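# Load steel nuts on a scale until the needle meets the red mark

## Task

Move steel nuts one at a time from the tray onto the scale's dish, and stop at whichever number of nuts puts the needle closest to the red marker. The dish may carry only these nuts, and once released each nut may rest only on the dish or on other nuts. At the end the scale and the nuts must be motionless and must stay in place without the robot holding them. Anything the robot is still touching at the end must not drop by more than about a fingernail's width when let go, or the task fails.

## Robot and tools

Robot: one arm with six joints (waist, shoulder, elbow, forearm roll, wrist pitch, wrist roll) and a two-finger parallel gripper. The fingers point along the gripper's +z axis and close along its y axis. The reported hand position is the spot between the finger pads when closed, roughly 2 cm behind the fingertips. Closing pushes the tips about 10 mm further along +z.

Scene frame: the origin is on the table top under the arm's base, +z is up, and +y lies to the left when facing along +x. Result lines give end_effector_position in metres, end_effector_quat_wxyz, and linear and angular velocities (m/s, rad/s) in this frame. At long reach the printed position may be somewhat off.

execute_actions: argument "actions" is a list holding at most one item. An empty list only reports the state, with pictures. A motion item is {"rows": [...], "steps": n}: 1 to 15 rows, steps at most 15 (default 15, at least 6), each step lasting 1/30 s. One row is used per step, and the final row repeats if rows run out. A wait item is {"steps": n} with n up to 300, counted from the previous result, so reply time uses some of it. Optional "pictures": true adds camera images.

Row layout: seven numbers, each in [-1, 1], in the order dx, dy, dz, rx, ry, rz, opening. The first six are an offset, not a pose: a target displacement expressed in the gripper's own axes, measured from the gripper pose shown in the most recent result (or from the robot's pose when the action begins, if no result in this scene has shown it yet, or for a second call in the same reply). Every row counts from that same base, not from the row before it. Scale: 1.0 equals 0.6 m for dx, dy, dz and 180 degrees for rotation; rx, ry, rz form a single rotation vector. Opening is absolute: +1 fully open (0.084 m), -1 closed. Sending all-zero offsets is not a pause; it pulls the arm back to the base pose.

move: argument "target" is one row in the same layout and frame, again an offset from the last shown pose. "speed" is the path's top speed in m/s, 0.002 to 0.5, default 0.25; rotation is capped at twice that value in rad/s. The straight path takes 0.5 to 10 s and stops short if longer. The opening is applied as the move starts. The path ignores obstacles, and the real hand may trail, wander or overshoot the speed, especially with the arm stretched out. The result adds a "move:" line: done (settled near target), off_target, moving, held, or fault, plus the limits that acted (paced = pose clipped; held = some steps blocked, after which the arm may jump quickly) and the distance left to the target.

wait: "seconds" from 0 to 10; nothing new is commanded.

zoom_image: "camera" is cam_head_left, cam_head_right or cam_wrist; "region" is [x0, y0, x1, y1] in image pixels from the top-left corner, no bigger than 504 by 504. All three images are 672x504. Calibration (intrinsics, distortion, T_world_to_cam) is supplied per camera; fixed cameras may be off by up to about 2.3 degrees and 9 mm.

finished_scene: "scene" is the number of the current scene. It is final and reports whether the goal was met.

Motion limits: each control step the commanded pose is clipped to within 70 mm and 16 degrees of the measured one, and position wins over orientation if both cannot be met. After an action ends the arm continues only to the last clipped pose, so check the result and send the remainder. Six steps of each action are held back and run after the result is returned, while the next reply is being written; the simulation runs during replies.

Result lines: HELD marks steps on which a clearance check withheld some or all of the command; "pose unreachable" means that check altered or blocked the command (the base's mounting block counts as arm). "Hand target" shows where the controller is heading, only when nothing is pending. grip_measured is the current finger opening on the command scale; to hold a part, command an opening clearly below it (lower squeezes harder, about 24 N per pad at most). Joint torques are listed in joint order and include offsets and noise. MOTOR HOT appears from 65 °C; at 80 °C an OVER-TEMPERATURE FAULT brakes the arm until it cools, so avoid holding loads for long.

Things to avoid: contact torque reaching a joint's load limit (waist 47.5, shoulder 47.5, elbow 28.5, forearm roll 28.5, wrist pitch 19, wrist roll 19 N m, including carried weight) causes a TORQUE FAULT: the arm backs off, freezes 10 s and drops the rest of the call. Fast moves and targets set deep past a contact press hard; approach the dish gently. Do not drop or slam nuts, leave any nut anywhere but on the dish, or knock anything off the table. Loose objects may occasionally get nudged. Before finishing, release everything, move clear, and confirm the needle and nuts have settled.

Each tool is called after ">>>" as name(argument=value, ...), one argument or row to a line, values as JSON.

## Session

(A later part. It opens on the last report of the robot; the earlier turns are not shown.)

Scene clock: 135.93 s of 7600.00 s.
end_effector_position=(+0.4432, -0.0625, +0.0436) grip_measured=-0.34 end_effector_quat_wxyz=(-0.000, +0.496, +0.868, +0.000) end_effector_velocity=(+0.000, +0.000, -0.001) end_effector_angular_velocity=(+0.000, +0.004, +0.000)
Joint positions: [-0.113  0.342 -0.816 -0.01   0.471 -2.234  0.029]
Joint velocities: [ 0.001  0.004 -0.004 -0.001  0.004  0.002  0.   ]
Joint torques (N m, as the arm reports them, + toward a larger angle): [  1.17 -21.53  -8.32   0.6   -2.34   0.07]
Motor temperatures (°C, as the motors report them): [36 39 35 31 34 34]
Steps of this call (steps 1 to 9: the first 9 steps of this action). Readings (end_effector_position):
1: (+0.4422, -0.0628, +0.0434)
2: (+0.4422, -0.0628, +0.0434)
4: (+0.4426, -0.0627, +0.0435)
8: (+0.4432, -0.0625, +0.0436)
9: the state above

>>> move(
  target=[0,0,-0.165,0,0,0,-0.7],
  speed=0.3,
)

>>> move(
  target=[0.2135,0.088,-0.04,0,0,0.28,-0.7],
  speed=0.4,
)

Scene clock: 137.47 s of 7600.00 s.
end_effector_position=(+0.4428, -0.0627, +0.1419) grip_measured=-0.34 end_effector_quat_wxyz=(-0.001, +0.496, +0.868, -0.000) end_effector_velocity=(+0.001, +0.000, +0.004) end_effector_angular_velocity=(+0.001, -0.005, -0.000)
Joint positions: [-0.111  0.099 -0.845 -0.007  0.745 -2.235  0.029]
Joint velocities: [ 0.001 -0.007 -0.003  0.002  0.005 -0.    -0.   ]
Joint torques (N m, as the arm reports them, + toward a larger angle): [  0.59 -20.98 -10.18   0.35  -2.05   0.04]
Motor temperatures (°C, as the motors report them): [36 39 35 31 34 34]
Hand target: +0.443, -0.063, +0.143; -0.000, +0.496, +0.868, +0.000
Off your previous action's commanded pose: 0.000 m, 0 deg at its last step (step 6 of this call).
Off the commanded pose: 0.001 m, 0 deg.
Kept back: nothing.
move: done
camera_calibration (this result's frames):
cam_wrist: T_world_to_cam=[[0.855713, 0.517398, 0.00732571, -0.315034], [0.517424, -0.855726, -0.00216059, -0.216991], [0.00515092, 0.00563935, -0.999971, 0.266467], [0, 0, 0, 1]] pos_world=[0.380483, -0.0241895, 0.268299]

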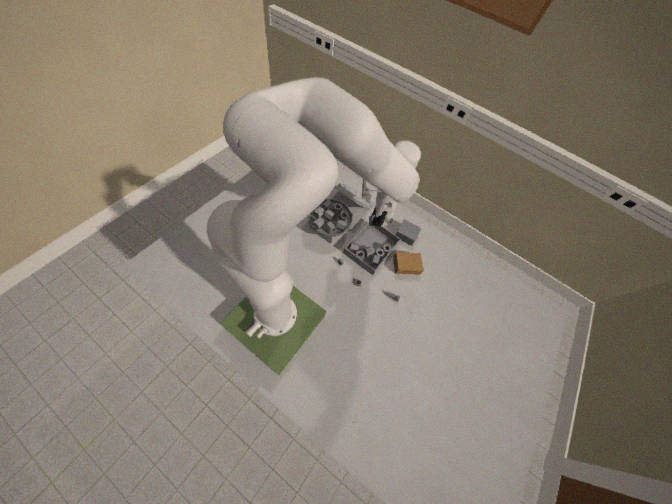

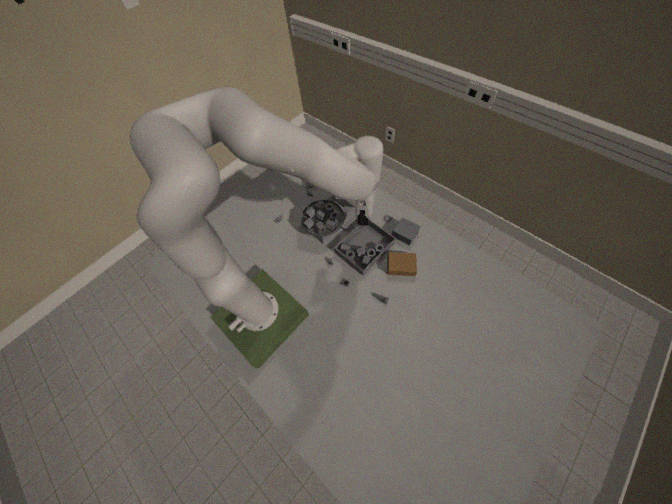

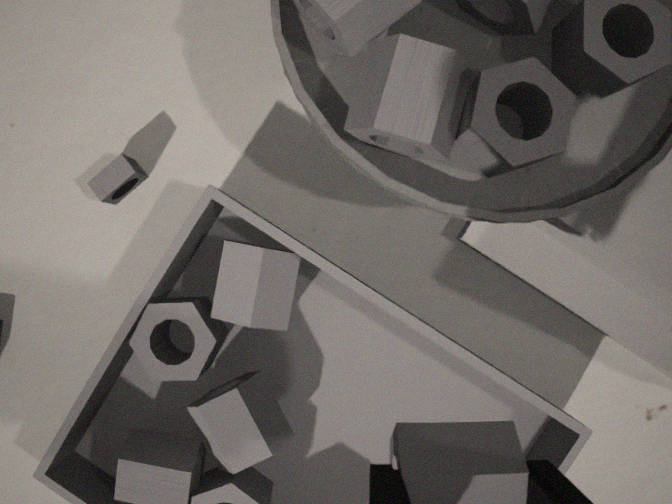

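Scene clock: 139.17 s of 7600.00 s.
end_effector_position=(+0.4239, +0.0739, +0.1660) grip_measured=-0.34 end_effector_quat_wxyz=(-0.000, +0.819, +0.574, -0.000) end_effector_velocity=(-0.001, +0.001, +0.000) end_effector_angular_velocity=(-0.004, +0.002, -0.010)
Joint positions: [ 0.203  0.002 -0.805 -0.008  0.803 -1.041  0.029]
Joint velocities: [ 0.004 -0.001 -0.001 -0.005  0.004  0.018  0.   ]
Joint torques (N m, as the arm reports them, + toward a larger angle): [  0.88 -19.88 -10.84   0.38  -2.15  -0.17]
Motor temperatures (°C, as the motors report them): [36 39 35 31 34 34]
Hand target: +0.424, +0.074, +0.166; +0.000, +0.819, +0.574, -0.001
Off the commanded pose: 0.001 m, 0 deg.
Kept back: nothing.
move: done
camera_calibration (this result's frames):
cam_wrist: T_world_to_cam=[[0.944273, -0.329076, 0.00756756, -0.344698], [-0.32908, -0.944302, -0.000723648, 0.274935], [0.0073842, -0.00180701, -0.999971, 0.289466], [0, 0, 0, 1]] pos_world=[0.413827, 0.146712, 0.292266]

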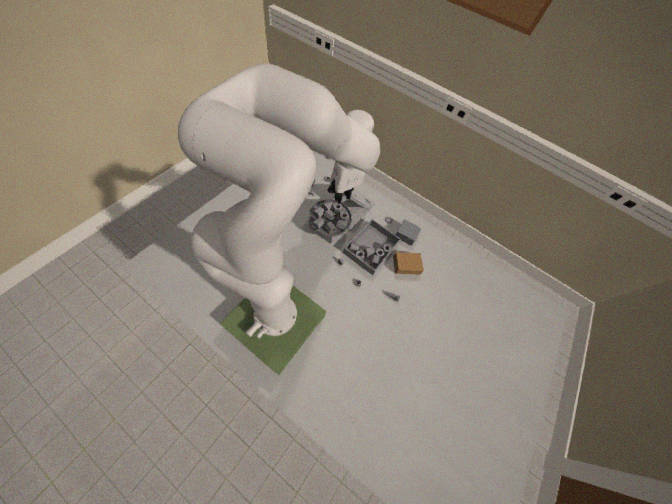

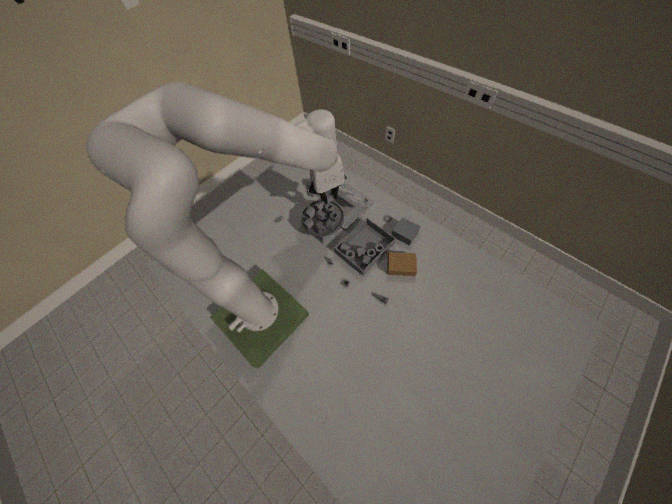

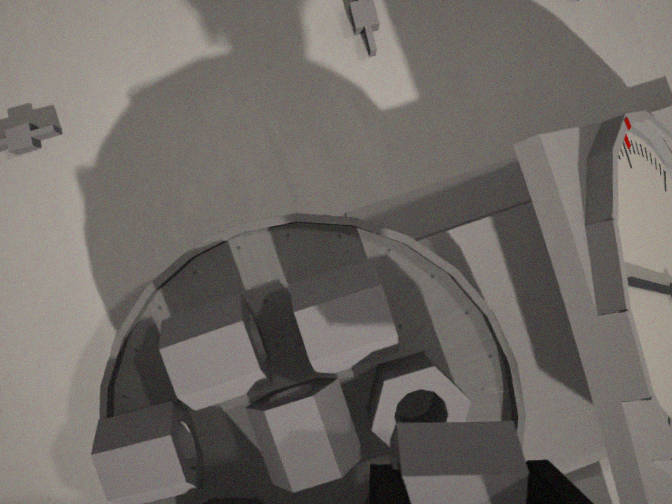

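>>> move(
  target=[0.007,-0.0025,0.064,0,0,0,-0.7],
  speed=0.1,
)

>>> execute_actions(
  actions=[
    {"rows": [[0,0,0.001,0,0,0,-0.7],[0,0,0.002,0,0,0,-0.7],[0,0,0.003,0,0,0,-0.7],[0,0,0.004,0,0,0,-0.7],[0,0,0.005,0,0,0,-0.7]], "steps": 15},
  ],
  pictures=true,
)

Scene clock: 140.43 s of 7600.00 s.
end_effector_position=(+0.4241, +0.0785, +0.1282) grip_measured=-0.34 end_effector_quat_wxyz=(+0.000, +0.818, +0.575, +0.000) end_effector_velocity=(+0.001, +0.000, -0.002) end_effector_angular_velocity=(+0.000, -0.001, -0.001)
Joint positions: [ 0.213  0.084 -0.775 -0.009  0.69  -1.031  0.029]
Joint velocities: [ 0.     0.006  0.     0.    -0.007  0.001  0.   ]
Joint torques (N m, as the arm reports them, + toward a larger angle): [  1.16 -19.37  -9.94   0.29  -2.5    0.05]
Motor temperatures (°C, as the motors report them): [36 39 35 31 34 34]
Hand target: +0.424, +0.078, +0.128; -0.000, +0.818, +0.575, -0.000
Off the commanded pose: 0.001 m, 0 deg.
Kept back: nothing.
move: done
camera_calibration (this result's frames):
cam_wrist: T_world_to_cam=[[0.944314, -0.32894, 0.00830875, -0.343282], [-0.328941, -0.94435, -0.00131665, 0.279333], [0.00827946, -0.00148976, -0.999965, 0.251333], [0, 0, 0, 1]] pos_world=[0.413969, 0.151243, 0.254544]

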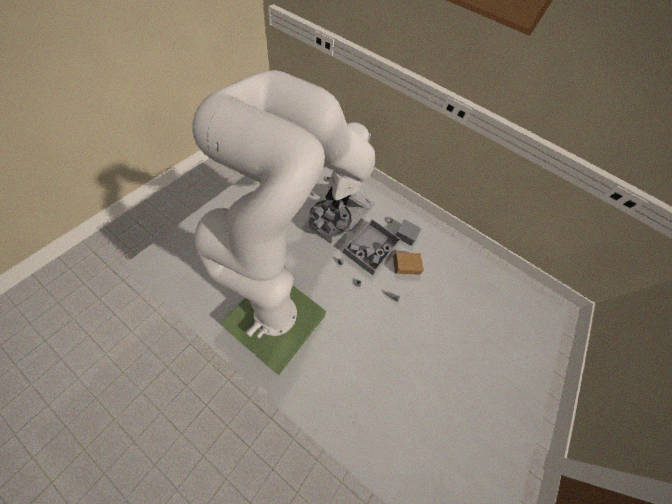

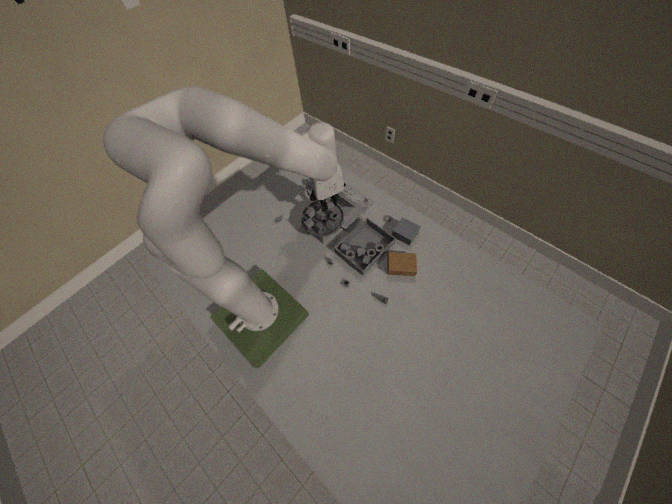

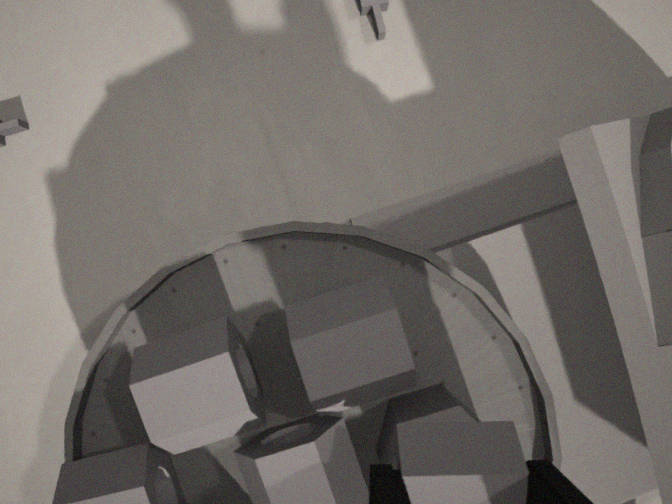

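Scene clock: 140.73 s of 7600.00 s.
end_effector_position=(+0.4244, +0.0786, +0.1262) grip_measured=-0.34 end_effector_quat_wxyz=(+0.000, +0.818, +0.575, +0.000) end_effector_velocity=(+0.001, -0.000, -0.005) end_effector_angular_velocity=(+0.001, -0.002, -0.003)
Joint positions: [ 0.213  0.089 -0.773 -0.009  0.683 -1.031  0.029]
Joint velocities: [-0.001  0.012  0.003  0.001 -0.017  0.001  0.   ]
Joint torques (N m, as the arm reports them, + toward a larger angle): [  0.55 -17.62  -9.68   0.24  -3.2   -0.01]
Motor temperatures (°C, as the motors report them): [36 39 35 31 34 34]
Steps of this call (steps 1 to 9: the first 9 steps of this action). Readings (end_effector_position):
1: (+0.4241, +0.0785, +0.1282)
2: (+0.4242, +0.0785, +0.1281)
4: (+0.4243, +0.0785, +0.1277)
8: (+0.4243, +0.0786, +0.1264)
9: the state above
camera_calibration (this result's frames):
cam_wrist: T_world_to_cam=[[0.94432, -0.328908, 0.00892701, -0.343528], [-0.328907, -0.944361, -0.00170925, 0.2795], [0.00899251, -0.00132208, -0.999959, 0.248957], [0, 0, 0, 1]] pos_world=[0.414091, 0.151288, 0.252491]

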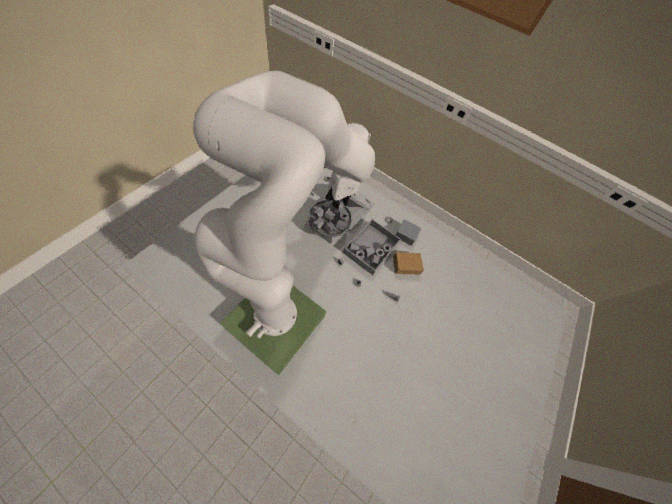

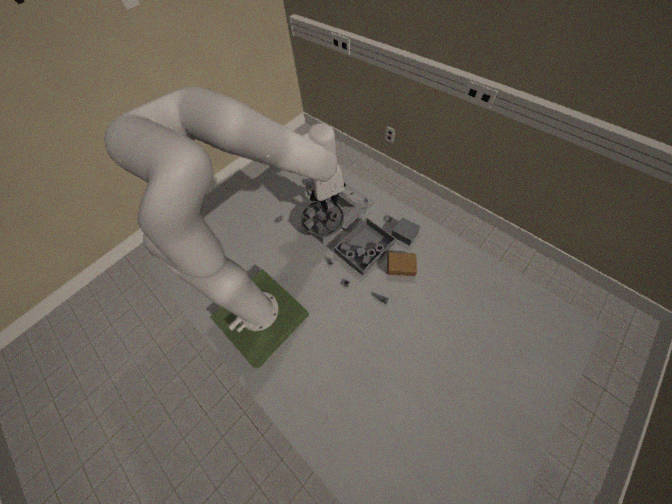

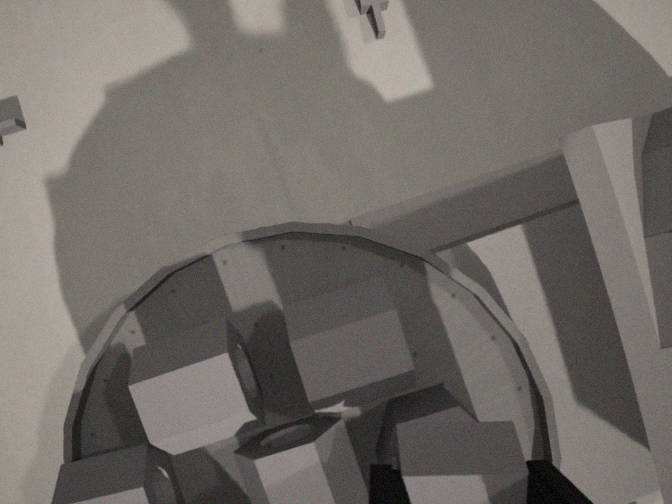

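>>> execute_actions(
  actions=[
    {"rows": [[0,0,0.001,0,0,0,-0.55],[0,0,0.001,0,0,0,-0.42],[0,0,0.001,0,0,0,-0.35],[0,0,0.001,0,0,0,-0.3],[0,0,0.001,0,0,0,-0.25],[0,0,0.001,0,0,0,-0.15],[0,0,0.001,0,0,0,-0.05]], "steps": 12},
  ],
)

>>> move(
  target=[0,0,-0.04,0,0,0,-0.05],
  speed=0.2,
)

>>> move(
  target=[-0.300,0.042,0.0,0,0,0.05,-0.08],
  speed=0.4,
)

Scene clock: 141.37 s of 7600.00 s.
end_effector_position=(+0.4243, +0.0786, +0.1253) grip_measured=-0.27 end_effector_quat_wxyz=(+0.000, +0.818, +0.575, +0.000) end_effector_velocity=(-0.007, -0.002, -0.012) end_effector_angular_velocity=(-0.005, +0.021, +0.001)
Joint positions: [ 0.213  0.091 -0.773 -0.009  0.68  -1.031  0.032]
Joint velocities: [-0.001  0.021  0.013 -0.002 -0.012 -0.     0.101]
Joint torques (N m, as the arm reports them, + toward a larger angle): [  0.44 -19.48  -9.6    0.71  -2.13  -0.11]
Motor temperatures (°C, as the motors report them): [36 39 35 31 34 34]
Off your previous action's commanded pose: 0.000 m, 0 deg at its last step (step 6 of this call).
Steps of this call (steps 1 to 6: the last 6 steps of your previous action; steps 7 to 13: nothing new was sent; steps 14 to 19: the first 6 steps of this action). Readings (end_effector_position):
14: (+0.4243, +0.0786, +0.1254)
15: (+0.4243, +0.0786, +0.1255)
17: (+0.4243, +0.0786, +0.1255)
19: the state above

Scene clock: 142.50 s of 7600.00 s.
end_effector_position=(+0.4242, +0.0785, +0.1490) grip_measured=-0.06 end_effector_quat_wxyz=(+0.000, +0.819, +0.574, +0.000) end_effector_velocity=(-0.000, +0.000, +0.001) end_effector_angular_velocity=(-0.001, +0.002, +0.000)
Joint positions: [ 0.213  0.038 -0.791 -0.009  0.752 -1.031  0.041]
Joint velocities: [ 0.001 -0.002 -0.002 -0.     0.007  0.     0.   ]
Joint torques (N m, as the arm reports them, + toward a larger angle): [  0.82 -19.59 -10.35   0.54  -2.05   0.03]
Motor temperatures (°C, as the motors report them): [36 39 35 31 34 34]
Hand target: +0.424, +0.078, +0.149; +0.000, +0.819, +0.574, +0.000
Off your previous action's commanded pose: 0.001 m, 0 deg at its last step (step 6 of this call).
Off the commanded pose: 0.000 m, 0 deg.
Kept back: nothing.
move: done
camera_calibration (this result's frames):
cam_wrist: T_world_to_cam=[[0.944288, -0.329013, 0.00841046, -0.343478], [-0.329014, -0.944324, -0.0012771, 0.279343], [0.00836238, -0.00156121, -0.999964, 0.272054], [0, 0, 0, 1]] pos_world=[0.413975, 0.151206, 0.27529]

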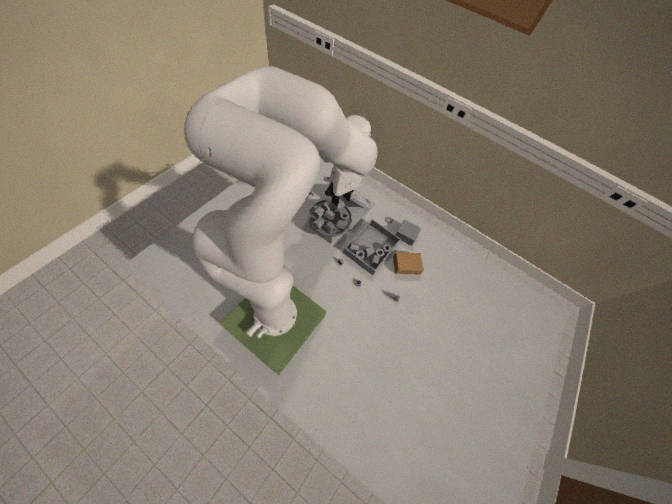

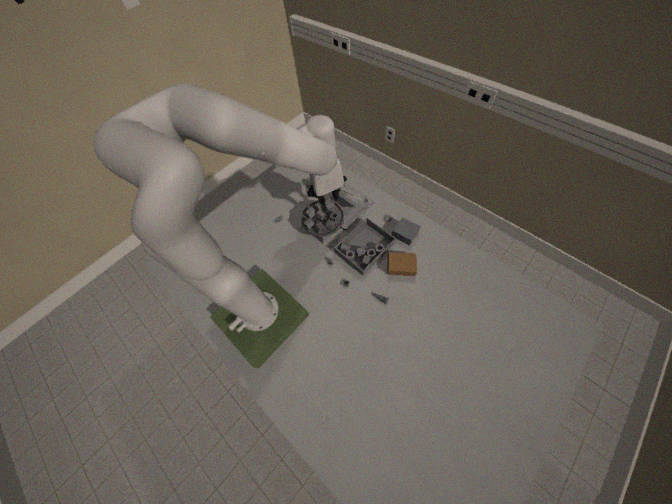

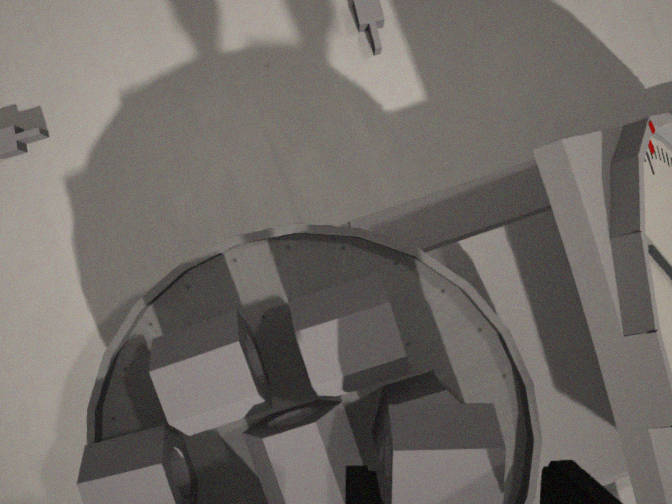

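Scene clock: 143.63 s of 7600.00 s.
end_effector_position=(+0.3860, -0.0984, +0.1486) grip_measured=-0.09 end_effector_quat_wxyz=(-0.001, +0.861, +0.509, +0.000) end_effector_velocity=(-0.000, -0.003, +0.000) end_effector_angular_velocity=(-0.000, -0.001, -0.003)
Joint positions: [-0.22  -0.068 -0.668 -0.005  0.733 -1.31   0.04 ]
Joint velocities: [-0.007 -0.    -0.001 -0.    -0.    -0.004 -0.   ]
Joint torques (N m, as the arm reports them, + toward a larger angle): [  0.93 -17.2  -10.06   0.51  -1.96  -0.08]
Motor temperatures (°C, as the motors report them): [36 39 35 31 34 34]
Hand target: +0.386, -0.099, +0.149; -0.001, +0.861, +0.509, +0.000
Off the commanded pose: 0.001 m, 0 deg.
Kept back: nothing.
move: done; limits=paced
camera_calibration (this result's frames):
cam_wrist: T_world_to_cam=[[0.881517, -0.472098, 0.00713399, -0.355299], [-0.472094, -0.881545, -0.00228767, 0.161322], [0.00736893, -0.0013513, -0.999972, 0.272061], [0, 0, 0, 1]] pos_world=[0.387356, -0.0251555, 0.274957]

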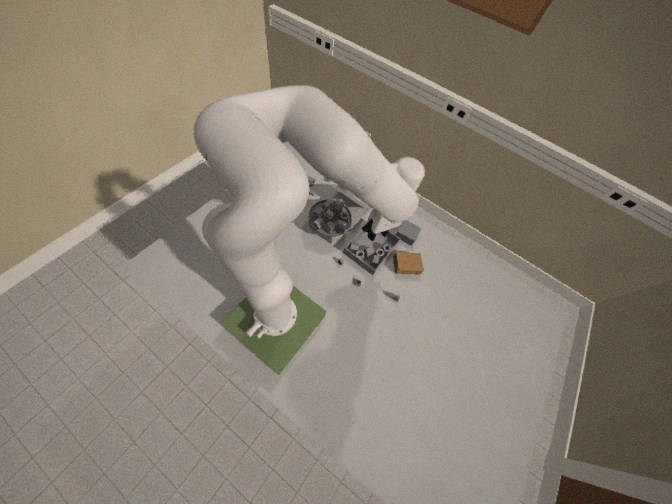

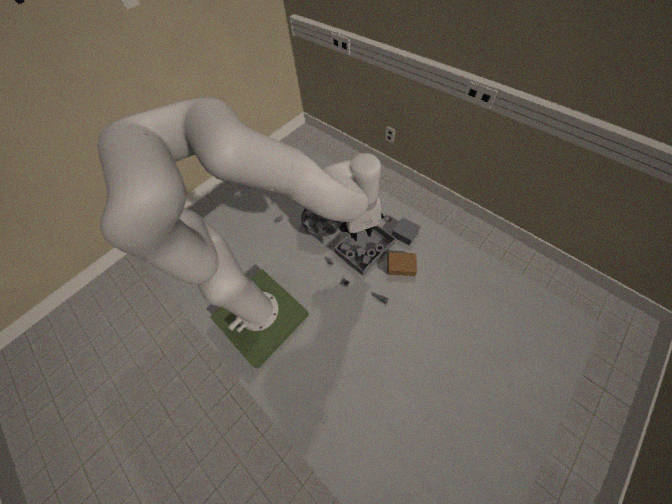

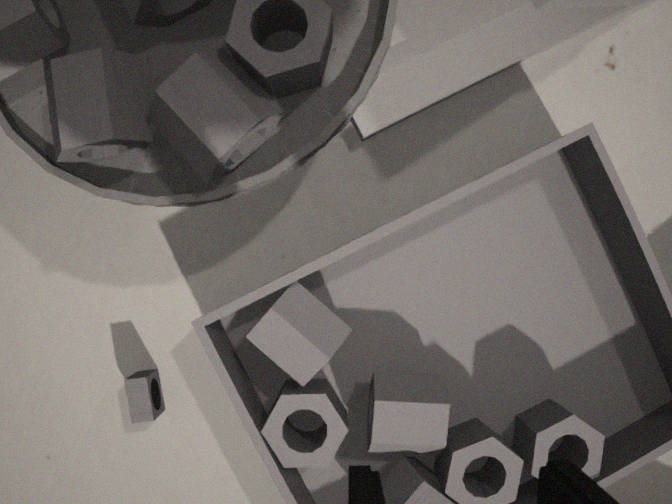

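>>> move(
  target=[0.017,0,0.149,0,0,0.015,-0.165],
  speed=0.2,
)

Scene clock: 146.30 s of 7600.00 s.
end_effector_position=(+0.3912, -0.0892, +0.0598) grip_measured=-0.18 end_effector_quat_wxyz=(-0.001, +0.873, +0.489, +0.001) end_effector_velocity=(-0.000, +0.000, -0.003) end_effector_angular_velocity=(+0.001, +0.003, -0.001)
Joint positions: [-0.197  0.182 -0.638 -0.007  0.453 -1.237  0.036]
Joint velocities: [-0.     0.01  -0.001  0.001 -0.006 -0.     0.   ]
Joint torques (N m, as the arm reports them, + toward a larger angle): [  0.44 -19.32  -8.23   0.5   -1.99  -0.11]
Motor temperatures (°C, as the motors report them): [36 39 35 31 34 34]
Hand target: +0.391, -0.089, +0.059; -0.001, +0.873, +0.489, +0.000
Off the commanded pose: 0.001 m, 0 deg.
Kept back: nothing.
move: done
camera_calibration (this result's frames):
cam_wrist: T_world_to_cam=[[0.858483, -0.512784, 0.00775941, -0.349576], [-0.512778, -0.858516, -0.00292741, 0.189692], [0.00816271, -0.00146572, -0.999966, 0.182928], [0, 0, 0, 1]] pos_world=[0.395881, -0.0161346, 0.18619]

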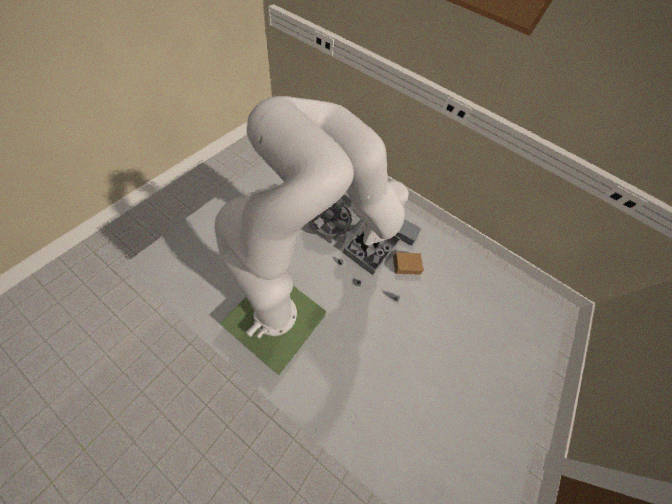

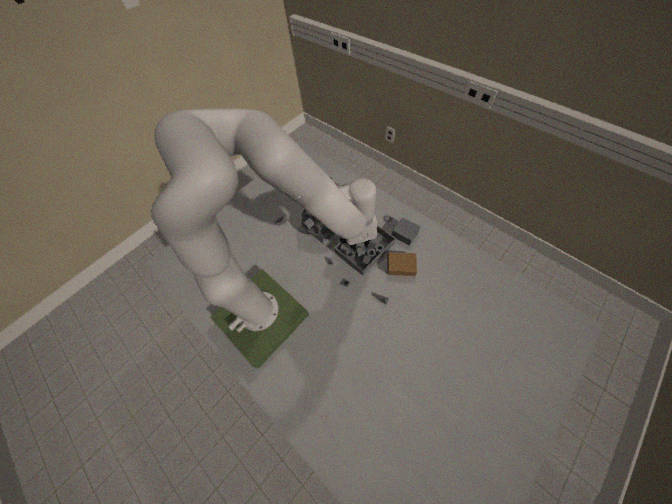

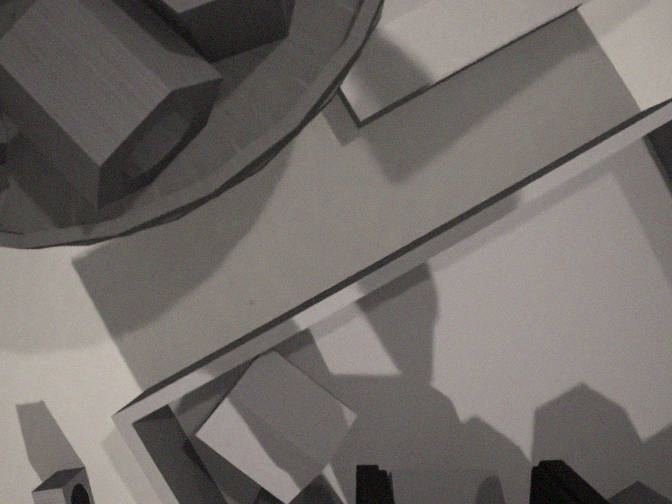

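>>> move(
  target=[0,0,0.03,0,0,0,-0.165],
  speed=0.04,
)

>>> execute_actions(
  actions=[
    {"rows": [[0,0,0,0,0,0,-0.22],[0,0,0,0,0,0,-0.27],[0,0,0,0,0,0,-0.31],[0,0,0,0,0,0,-0.35],[0,0,0,0,0,0,-0.4],[0,0,0,0,0,0,-0.5],[0,0,0,0,0,0,-0.6],[0,0,0,0,0,0,-0.75]], "steps": 15},
  ],
)

Scene clock: 147.33 s of 7600.00 s.
end_effector_position=(+0.3913, -0.0892, +0.0421) grip_measured=-0.18 end_effector_quat_wxyz=(-0.001, +0.873, +0.489, +0.001) end_effector_velocity=(+0.000, -0.000, -0.002) end_effector_angular_velocity=(+0.000, -0.000, -0.001)
Joint positions: [-0.197  0.239 -0.641 -0.008  0.399 -1.237  0.036]
Joint velocities: [ 0.     0.006 -0.001  0.    -0.005  0.001 -0.   ]
Joint torques (N m, as the arm reports them, + toward a larger angle): [  1.12 -19.57  -7.4    0.41  -1.74   0.05]
Motor temperatures (°C, as the motors report them): [36 39 35 31 34 34]
Hand target: +0.391, -0.089, +0.042; -0.001, +0.873, +0.489, +0.001
Off the commanded pose: 0.000 m, 0 deg.
Kept back: nothing.
move: done
camera_calibration (this result's frames):
cam_wrist: T_world_to_cam=[[0.858499, -0.512753, 0.00801459, -0.349546], [-0.512745, -0.858535, -0.00312581, 0.189747], [0.00848357, -0.00142594, -0.999963, 0.165104], [0, 0, 0, 1]] pos_world=[0.395976, -0.0160908, 0.168492]

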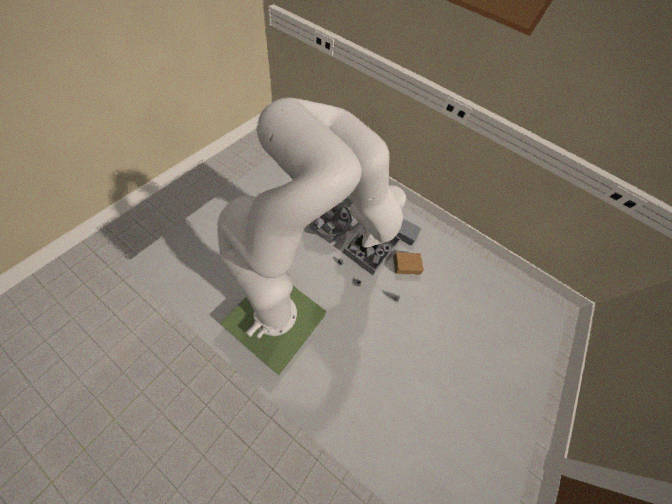

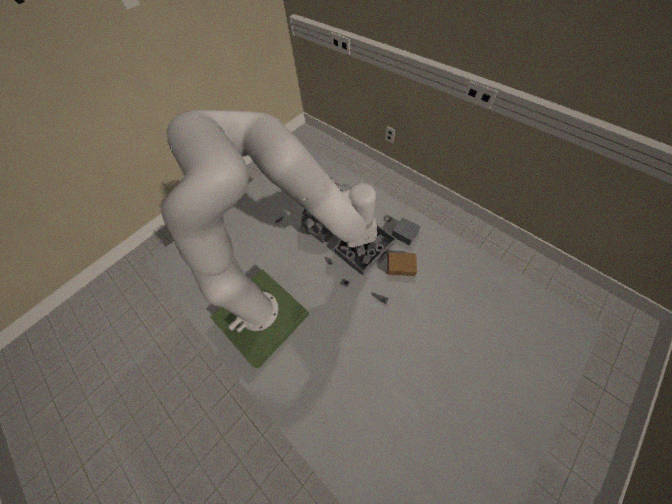

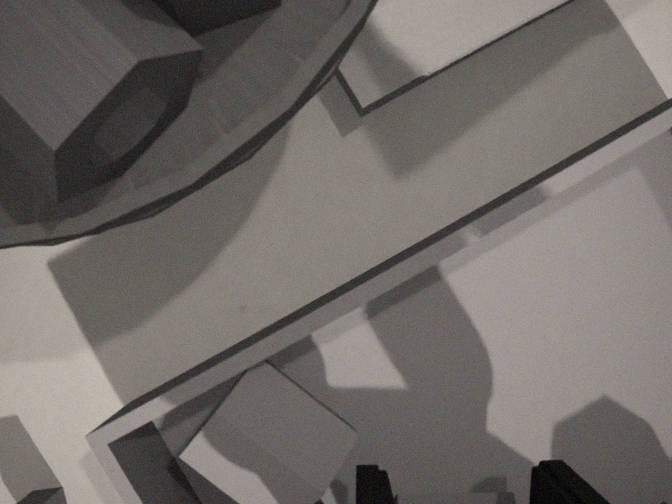

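Scene clock: 147.63 s of 7600.00 s.
end_effector_position=(+0.3912, -0.0891, +0.0420) grip_measured=-0.34 end_effector_quat_wxyz=(-0.001, +0.873, +0.489, +0.001) end_effector_velocity=(-0.001, +0.000, -0.001) end_effector_angular_velocity=(+0.000, +0.003, +0.001)
Joint positions: [-0.197  0.239 -0.64  -0.008  0.399 -1.237  0.029]
Joint velocities: [-0.     0.001  0.001 -0.001  0.001 -0.001 -0.   ]
Joint torques (N m, as the arm reports them, + toward a larger angle): [  0.94 -19.97  -7.99   0.73  -2.12  -0.11]
Motor temperatures (°C, as the motors report them): [36 39 35 31 34 34]
Steps of this call (steps 1 to 9: the first 9 steps of this action). Readings (end_effector_position):
1: (+0.3913, -0.0892, +0.0420)
2: (+0.3913, -0.0891, +0.0420)
4: (+0.3911, -0.0891, +0.0419)
8: (+0.3912, -0.0891, +0.0420)
9: the state above

>>> execute_actions(
  actions=[
    {"rows": [[0.003,0.001,-0.001,0,0,0,-0.75],[0.007,0.003,-0.002,0,0,0,-0.75],[0.011,0.005,-0.002,0,0,0,-0.75],[0.015,0.007,-0.002,0,0,0,-0.75],[0.019,0.009,-0.002,0,0,0,-0.75],[0.022,0.01,-0.001,0,0,0,-0.75],[0.023,0.01,0,0,0,0,-0.75],[0.023,0.01,0,0,0,0,-0.75],[0.023,0.01,0,0,0,0,-0.75],[0.023,0.01,0,0,0,0,-0.75],[0.023,0.01,0,0,0,0,-0.5],[0.023,0.01,0,0,0,0,-0.35],[0.023,0.01,0,0,0,0,-0.28],[0.023,0.01,0,0,0,0,-0.22],[0.023,0.01,0,0,0,0,-0.2]], "steps": 15},
  ],
)

>>> move(
  target=[-0.017,0,0.002,0,0,0,-0.2],
  speed=0.05,
)

>>> execute_actions(
  actions=[
    {"rows": [[0,0,0,0,0,0,-0.25],[0,0,0,0,0,0,-0.3],[0,0,0,0,0,0,-0.35],[0,0,0,0,0,0,-0.4],[0,0,0,0,0,0,-0.5],[0,0,0,0,0,0,-0.6],[0,0,0,0,0,0,-0.7]], "steps": 14},
  ],
)

Scene clock: 148.53 s of 7600.00 s.
end_effector_position=(+0.4013, -0.0825, +0.0429) grip_measured=-0.34 end_effector_quat_wxyz=(-0.000, +0.872, +0.489, +0.001) end_effector_velocity=(+0.029, +0.023, -0.007) end_effector_angular_velocity=(-0.000, +0.005, +0.005)
Joint positions: [-0.176  0.255 -0.67  -0.008  0.411 -1.217  0.029]
Joint velocities: [ 0.07   0.079 -0.095 -0.004  0.021  0.068 -0.   ]
Joint torques (N m, as the arm reports them, + toward a larger angle): [  0.21 -20.86  -7.55   0.44  -1.95  -0.13]
Motor temperatures (°C, as the motors report them): [36 39 35 31 34 34]
Off your previous action's commanded pose: 0.000 m, 0 deg at its last step (step 6 of this call).
Steps of this call (steps 1 to 6: the last 6 steps of your previous action; steps 7 to 18: nothing new was sent; steps 19 to 27: the first 9 steps of this action). Readings (end_effector_position):
19: (+0.3913, -0.0891, +0.0420)
20: (+0.3915, -0.0889, +0.0421)
22: (+0.3931, -0.0877, +0.0424)
26: (+0.4000, -0.0834, +0.0430)
27: the state above

Scene clock: 149.77 s of 7600.00 s.
end_effector_position=(+0.3983, -0.0891, +0.0409) grip_measured=-0.22 end_effector_quat_wxyz=(-0.001, +0.873, +0.488, +0.001) end_effector_velocity=(-0.000, -0.002, -0.000) end_effector_angular_velocity=(+0.000, -0.001, +0.000)
Joint positions: [-0.193  0.258 -0.666 -0.008  0.405 -1.233  0.035]
Joint velocities: [-0.004 -0.     0.001  0.001 -0.003 -0.005 -0.   ]
Joint torques (N m, as the arm reports them, + toward a larger angle): [  1.09 -20.52  -8.01   0.55  -1.97  -0.05]
Motor temperatures (°C, as the motors report them): [36 39 35 31 34 34]
Hand target: +0.398, -0.089, +0.041; -0.001, +0.873, +0.489, +0.001
Off your previous action's commanded pose: 0.000 m, 0 deg at its last step (step 6 of this call).
Off the commanded pose: 0.000 m, 0 deg.
Kept back: nothing.
move: done
camera_calibration (this result's frames):
cam_wrist: T_world_to_cam=[[0.85845, -0.512838, 0.00778028, -0.355466], [-0.512831, -0.858484, -0.00300048, 0.193374], [0.00821801, -0.0014142, -0.999965, 0.16394], [0, 0, 0, 1]] pos_world=[0.402971, -0.0160561, 0.16728]

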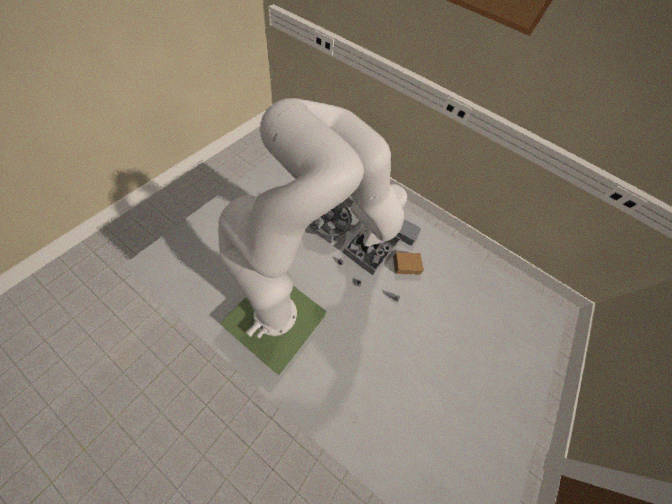

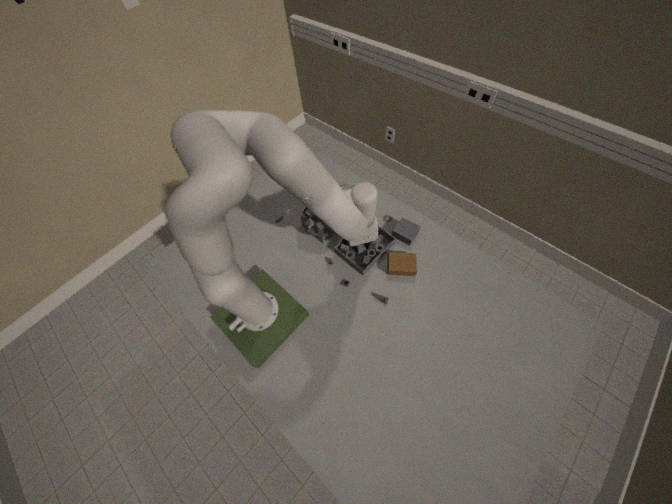

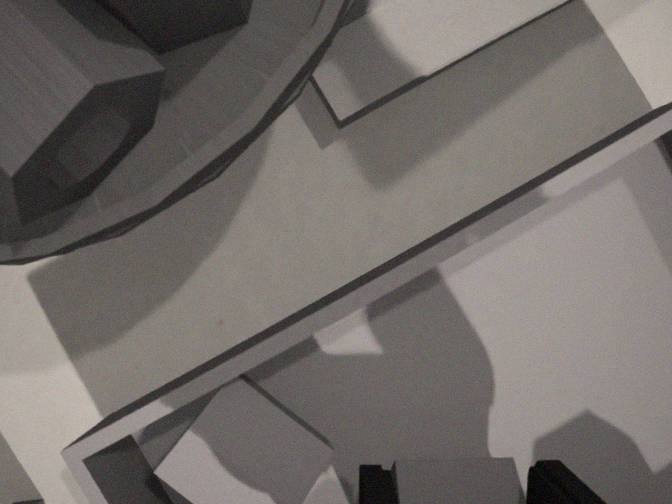

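Scene clock: 150.03 s of 7600.00 s.
end_effector_position=(+0.3983, -0.0891, +0.0409) grip_measured=-0.33 end_effector_quat_wxyz=(-0.001, +0.873, +0.489, +0.001) end_effector_velocity=(+0.001, -0.000, +0.001) end_effector_angular_velocity=(-0.000, -0.001, -0.000)
Joint positions: [-0.193  0.258 -0.666 -0.008  0.405 -1.233  0.029]
Joint velocities: [ 0.    -0.001 -0.001  0.     0.001  0.     0.   ]
Joint torques (N m, as the arm reports them, + toward a larger angle): [  0.84 -19.9   -8.07   0.75  -2.09  -0.17]
Motor temperatures (°C, as the motors report them): [36 39 35 31 34 34]
Steps of this call (steps 1 to 8: the first 8 steps of this action). Readings (end_effector_position):
1: (+0.3983, -0.0892, +0.0409)
2: (+0.3983, -0.0892, +0.0409)
4: (+0.3983, -0.0891, +0.0409)
8: the state above

>>> move(
  target=[0,0,-0.165,0,0,0,-0.7],
  speed=0.3,
)

>>> move(
  target=[0.202,-0.10,-0.045,0,0,-0.064,-0.7],
  speed=0.35,
)

Scene clock: 151.23 s of 7600.00 s.
end_effector_position=(+0.3979, -0.0895, +0.1391) grip_measured=-0.33 end_effector_quat_wxyz=(-0.001, +0.873, +0.488, +0.000) end_effector_velocity=(+0.002, -0.000, +0.004) end_effector_angular_velocity=(-0.001, -0.006, -0.000)
Joint positions: [-0.192 -0.016 -0.694 -0.006  0.708 -1.235  0.029]
Joint velocities: [ 0.001 -0.008 -0.004  0.001  0.006  0.    -0.   ]
Joint torques (N m, as the arm reports them, + toward a larger angle): [  0.72 -18.7  -10.09   0.47  -2.     0.01]
Motor temperatures (°C, as the motors report them): [36 39 35 31 34 34]
Hand target: +0.398, -0.090, +0.140; -0.000, +0.873, +0.488, +0.000
Off your previous action's commanded pose: 0.000 m, 0 deg at its last step (step 6 of this call).
Off the commanded pose: 0.001 m, 0 deg.
Kept back: nothing.
move: done
camera_calibration (this result's frames):
cam_wrist: T_world_to_cam=[[0.858286, -0.513124, 0.00699839, -0.35589], [-0.513123, -0.858313, -0.00215582, 0.19317], [0.00711301, -0.00174072, -0.999973, 0.262626], [0, 0, 0, 1]] pos_world=[0.402707, -0.0163579, 0.265526]

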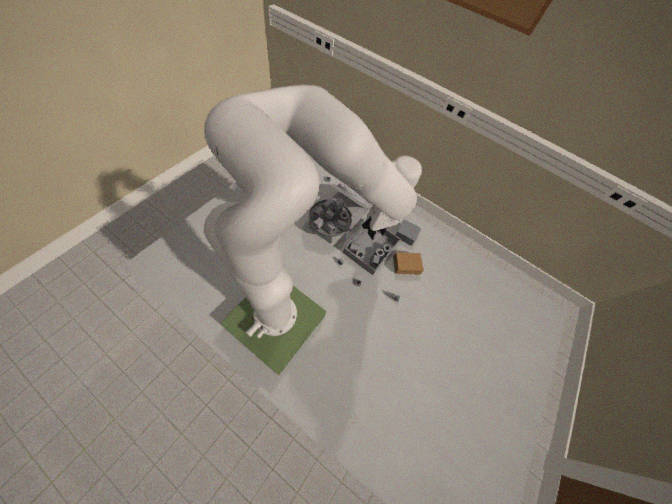

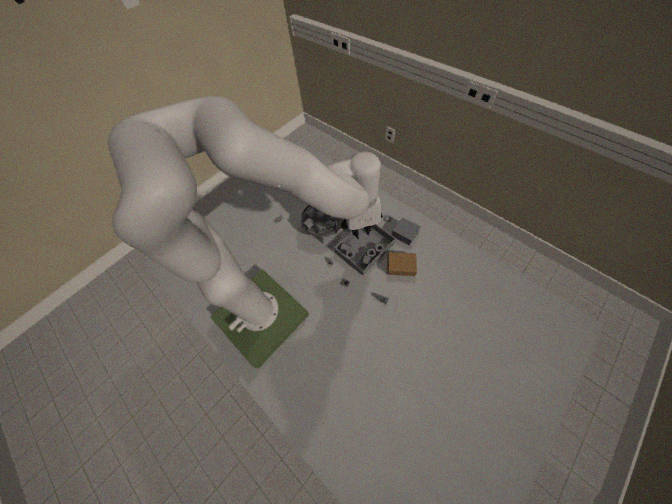

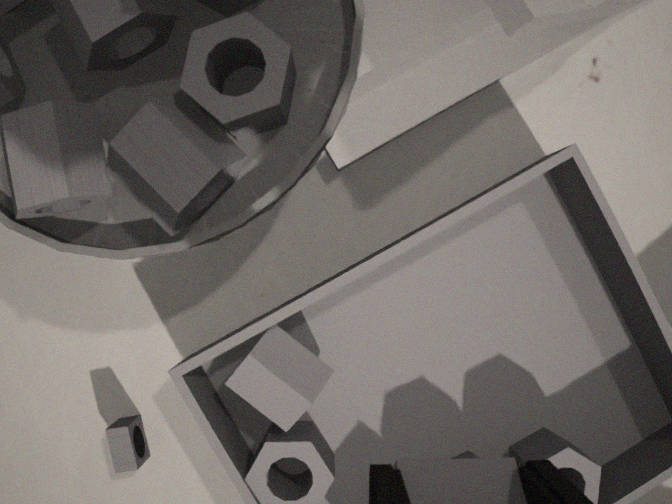

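Scene clock: 152.27 s of 7600.00 s.
end_effector_position=(+0.4105, +0.0443, +0.1662) grip_measured=-0.33 end_effector_quat_wxyz=(-0.000, +0.819, +0.573, -0.000) end_effector_velocity=(+0.001, +0.002, +0.001) end_effector_angular_velocity=(-0.001, -0.000, +0.004)
Joint positions: [ 0.138 -0.055 -0.74  -0.008  0.795 -1.104  0.029]
Joint velocities: [ 0.006  0.002 -0.004 -0.001  0.002  0.003 -0.   ]
Joint torques (N m, as the arm reports them, + toward a larger angle): [  0.56 -17.95 -10.73   0.58  -2.05   0.11]
Motor temperatures (°C, as the motors report them): [36 39 35 31 34 34]
Hand target: +0.411, +0.045, +0.166; -0.000, +0.819, +0.573, -0.000
Off the commanded pose: 0.001 m, 0 deg.
Kept back: nothing.
move: done
camera_calibration (this result's frames):
cam_wrist: T_world_to_cam=[[0.943182, -0.332188, 0.00773117, -0.341293], [-0.332189, -0.943212, -0.00117863, 0.243881], [0.00768366, -0.00145654, -0.999969, 0.28963], [0, 0, 0, 1]] pos_world=[0.40069, 0.117081, 0.292547]

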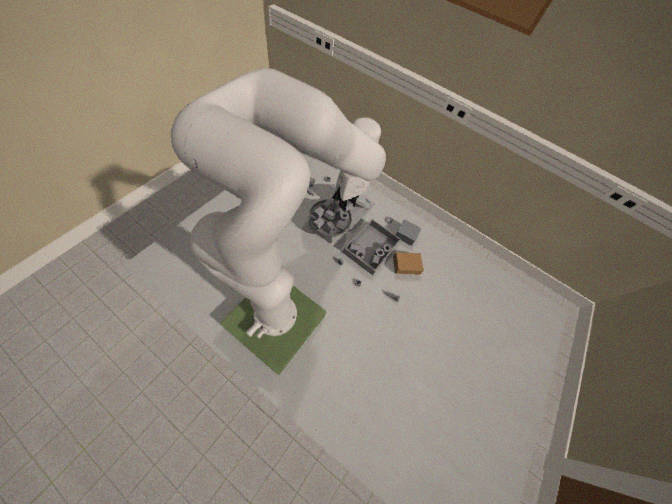

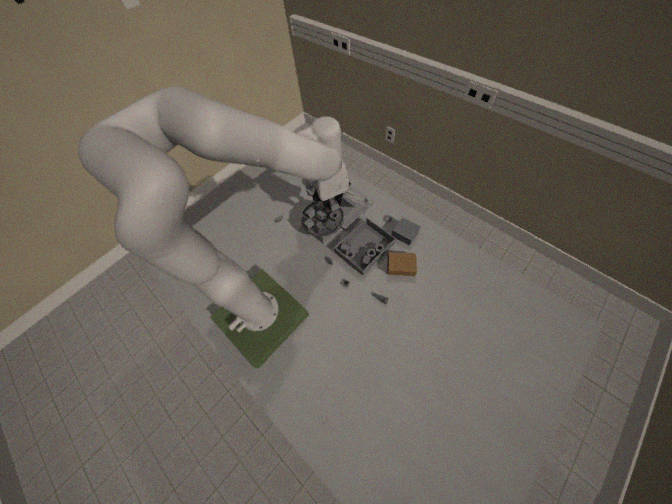

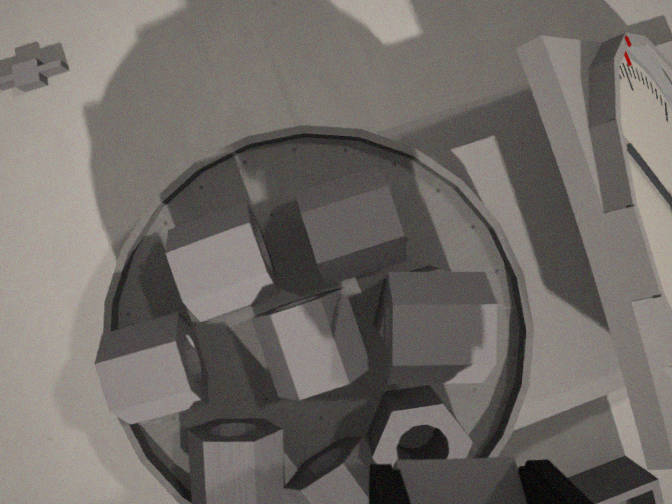

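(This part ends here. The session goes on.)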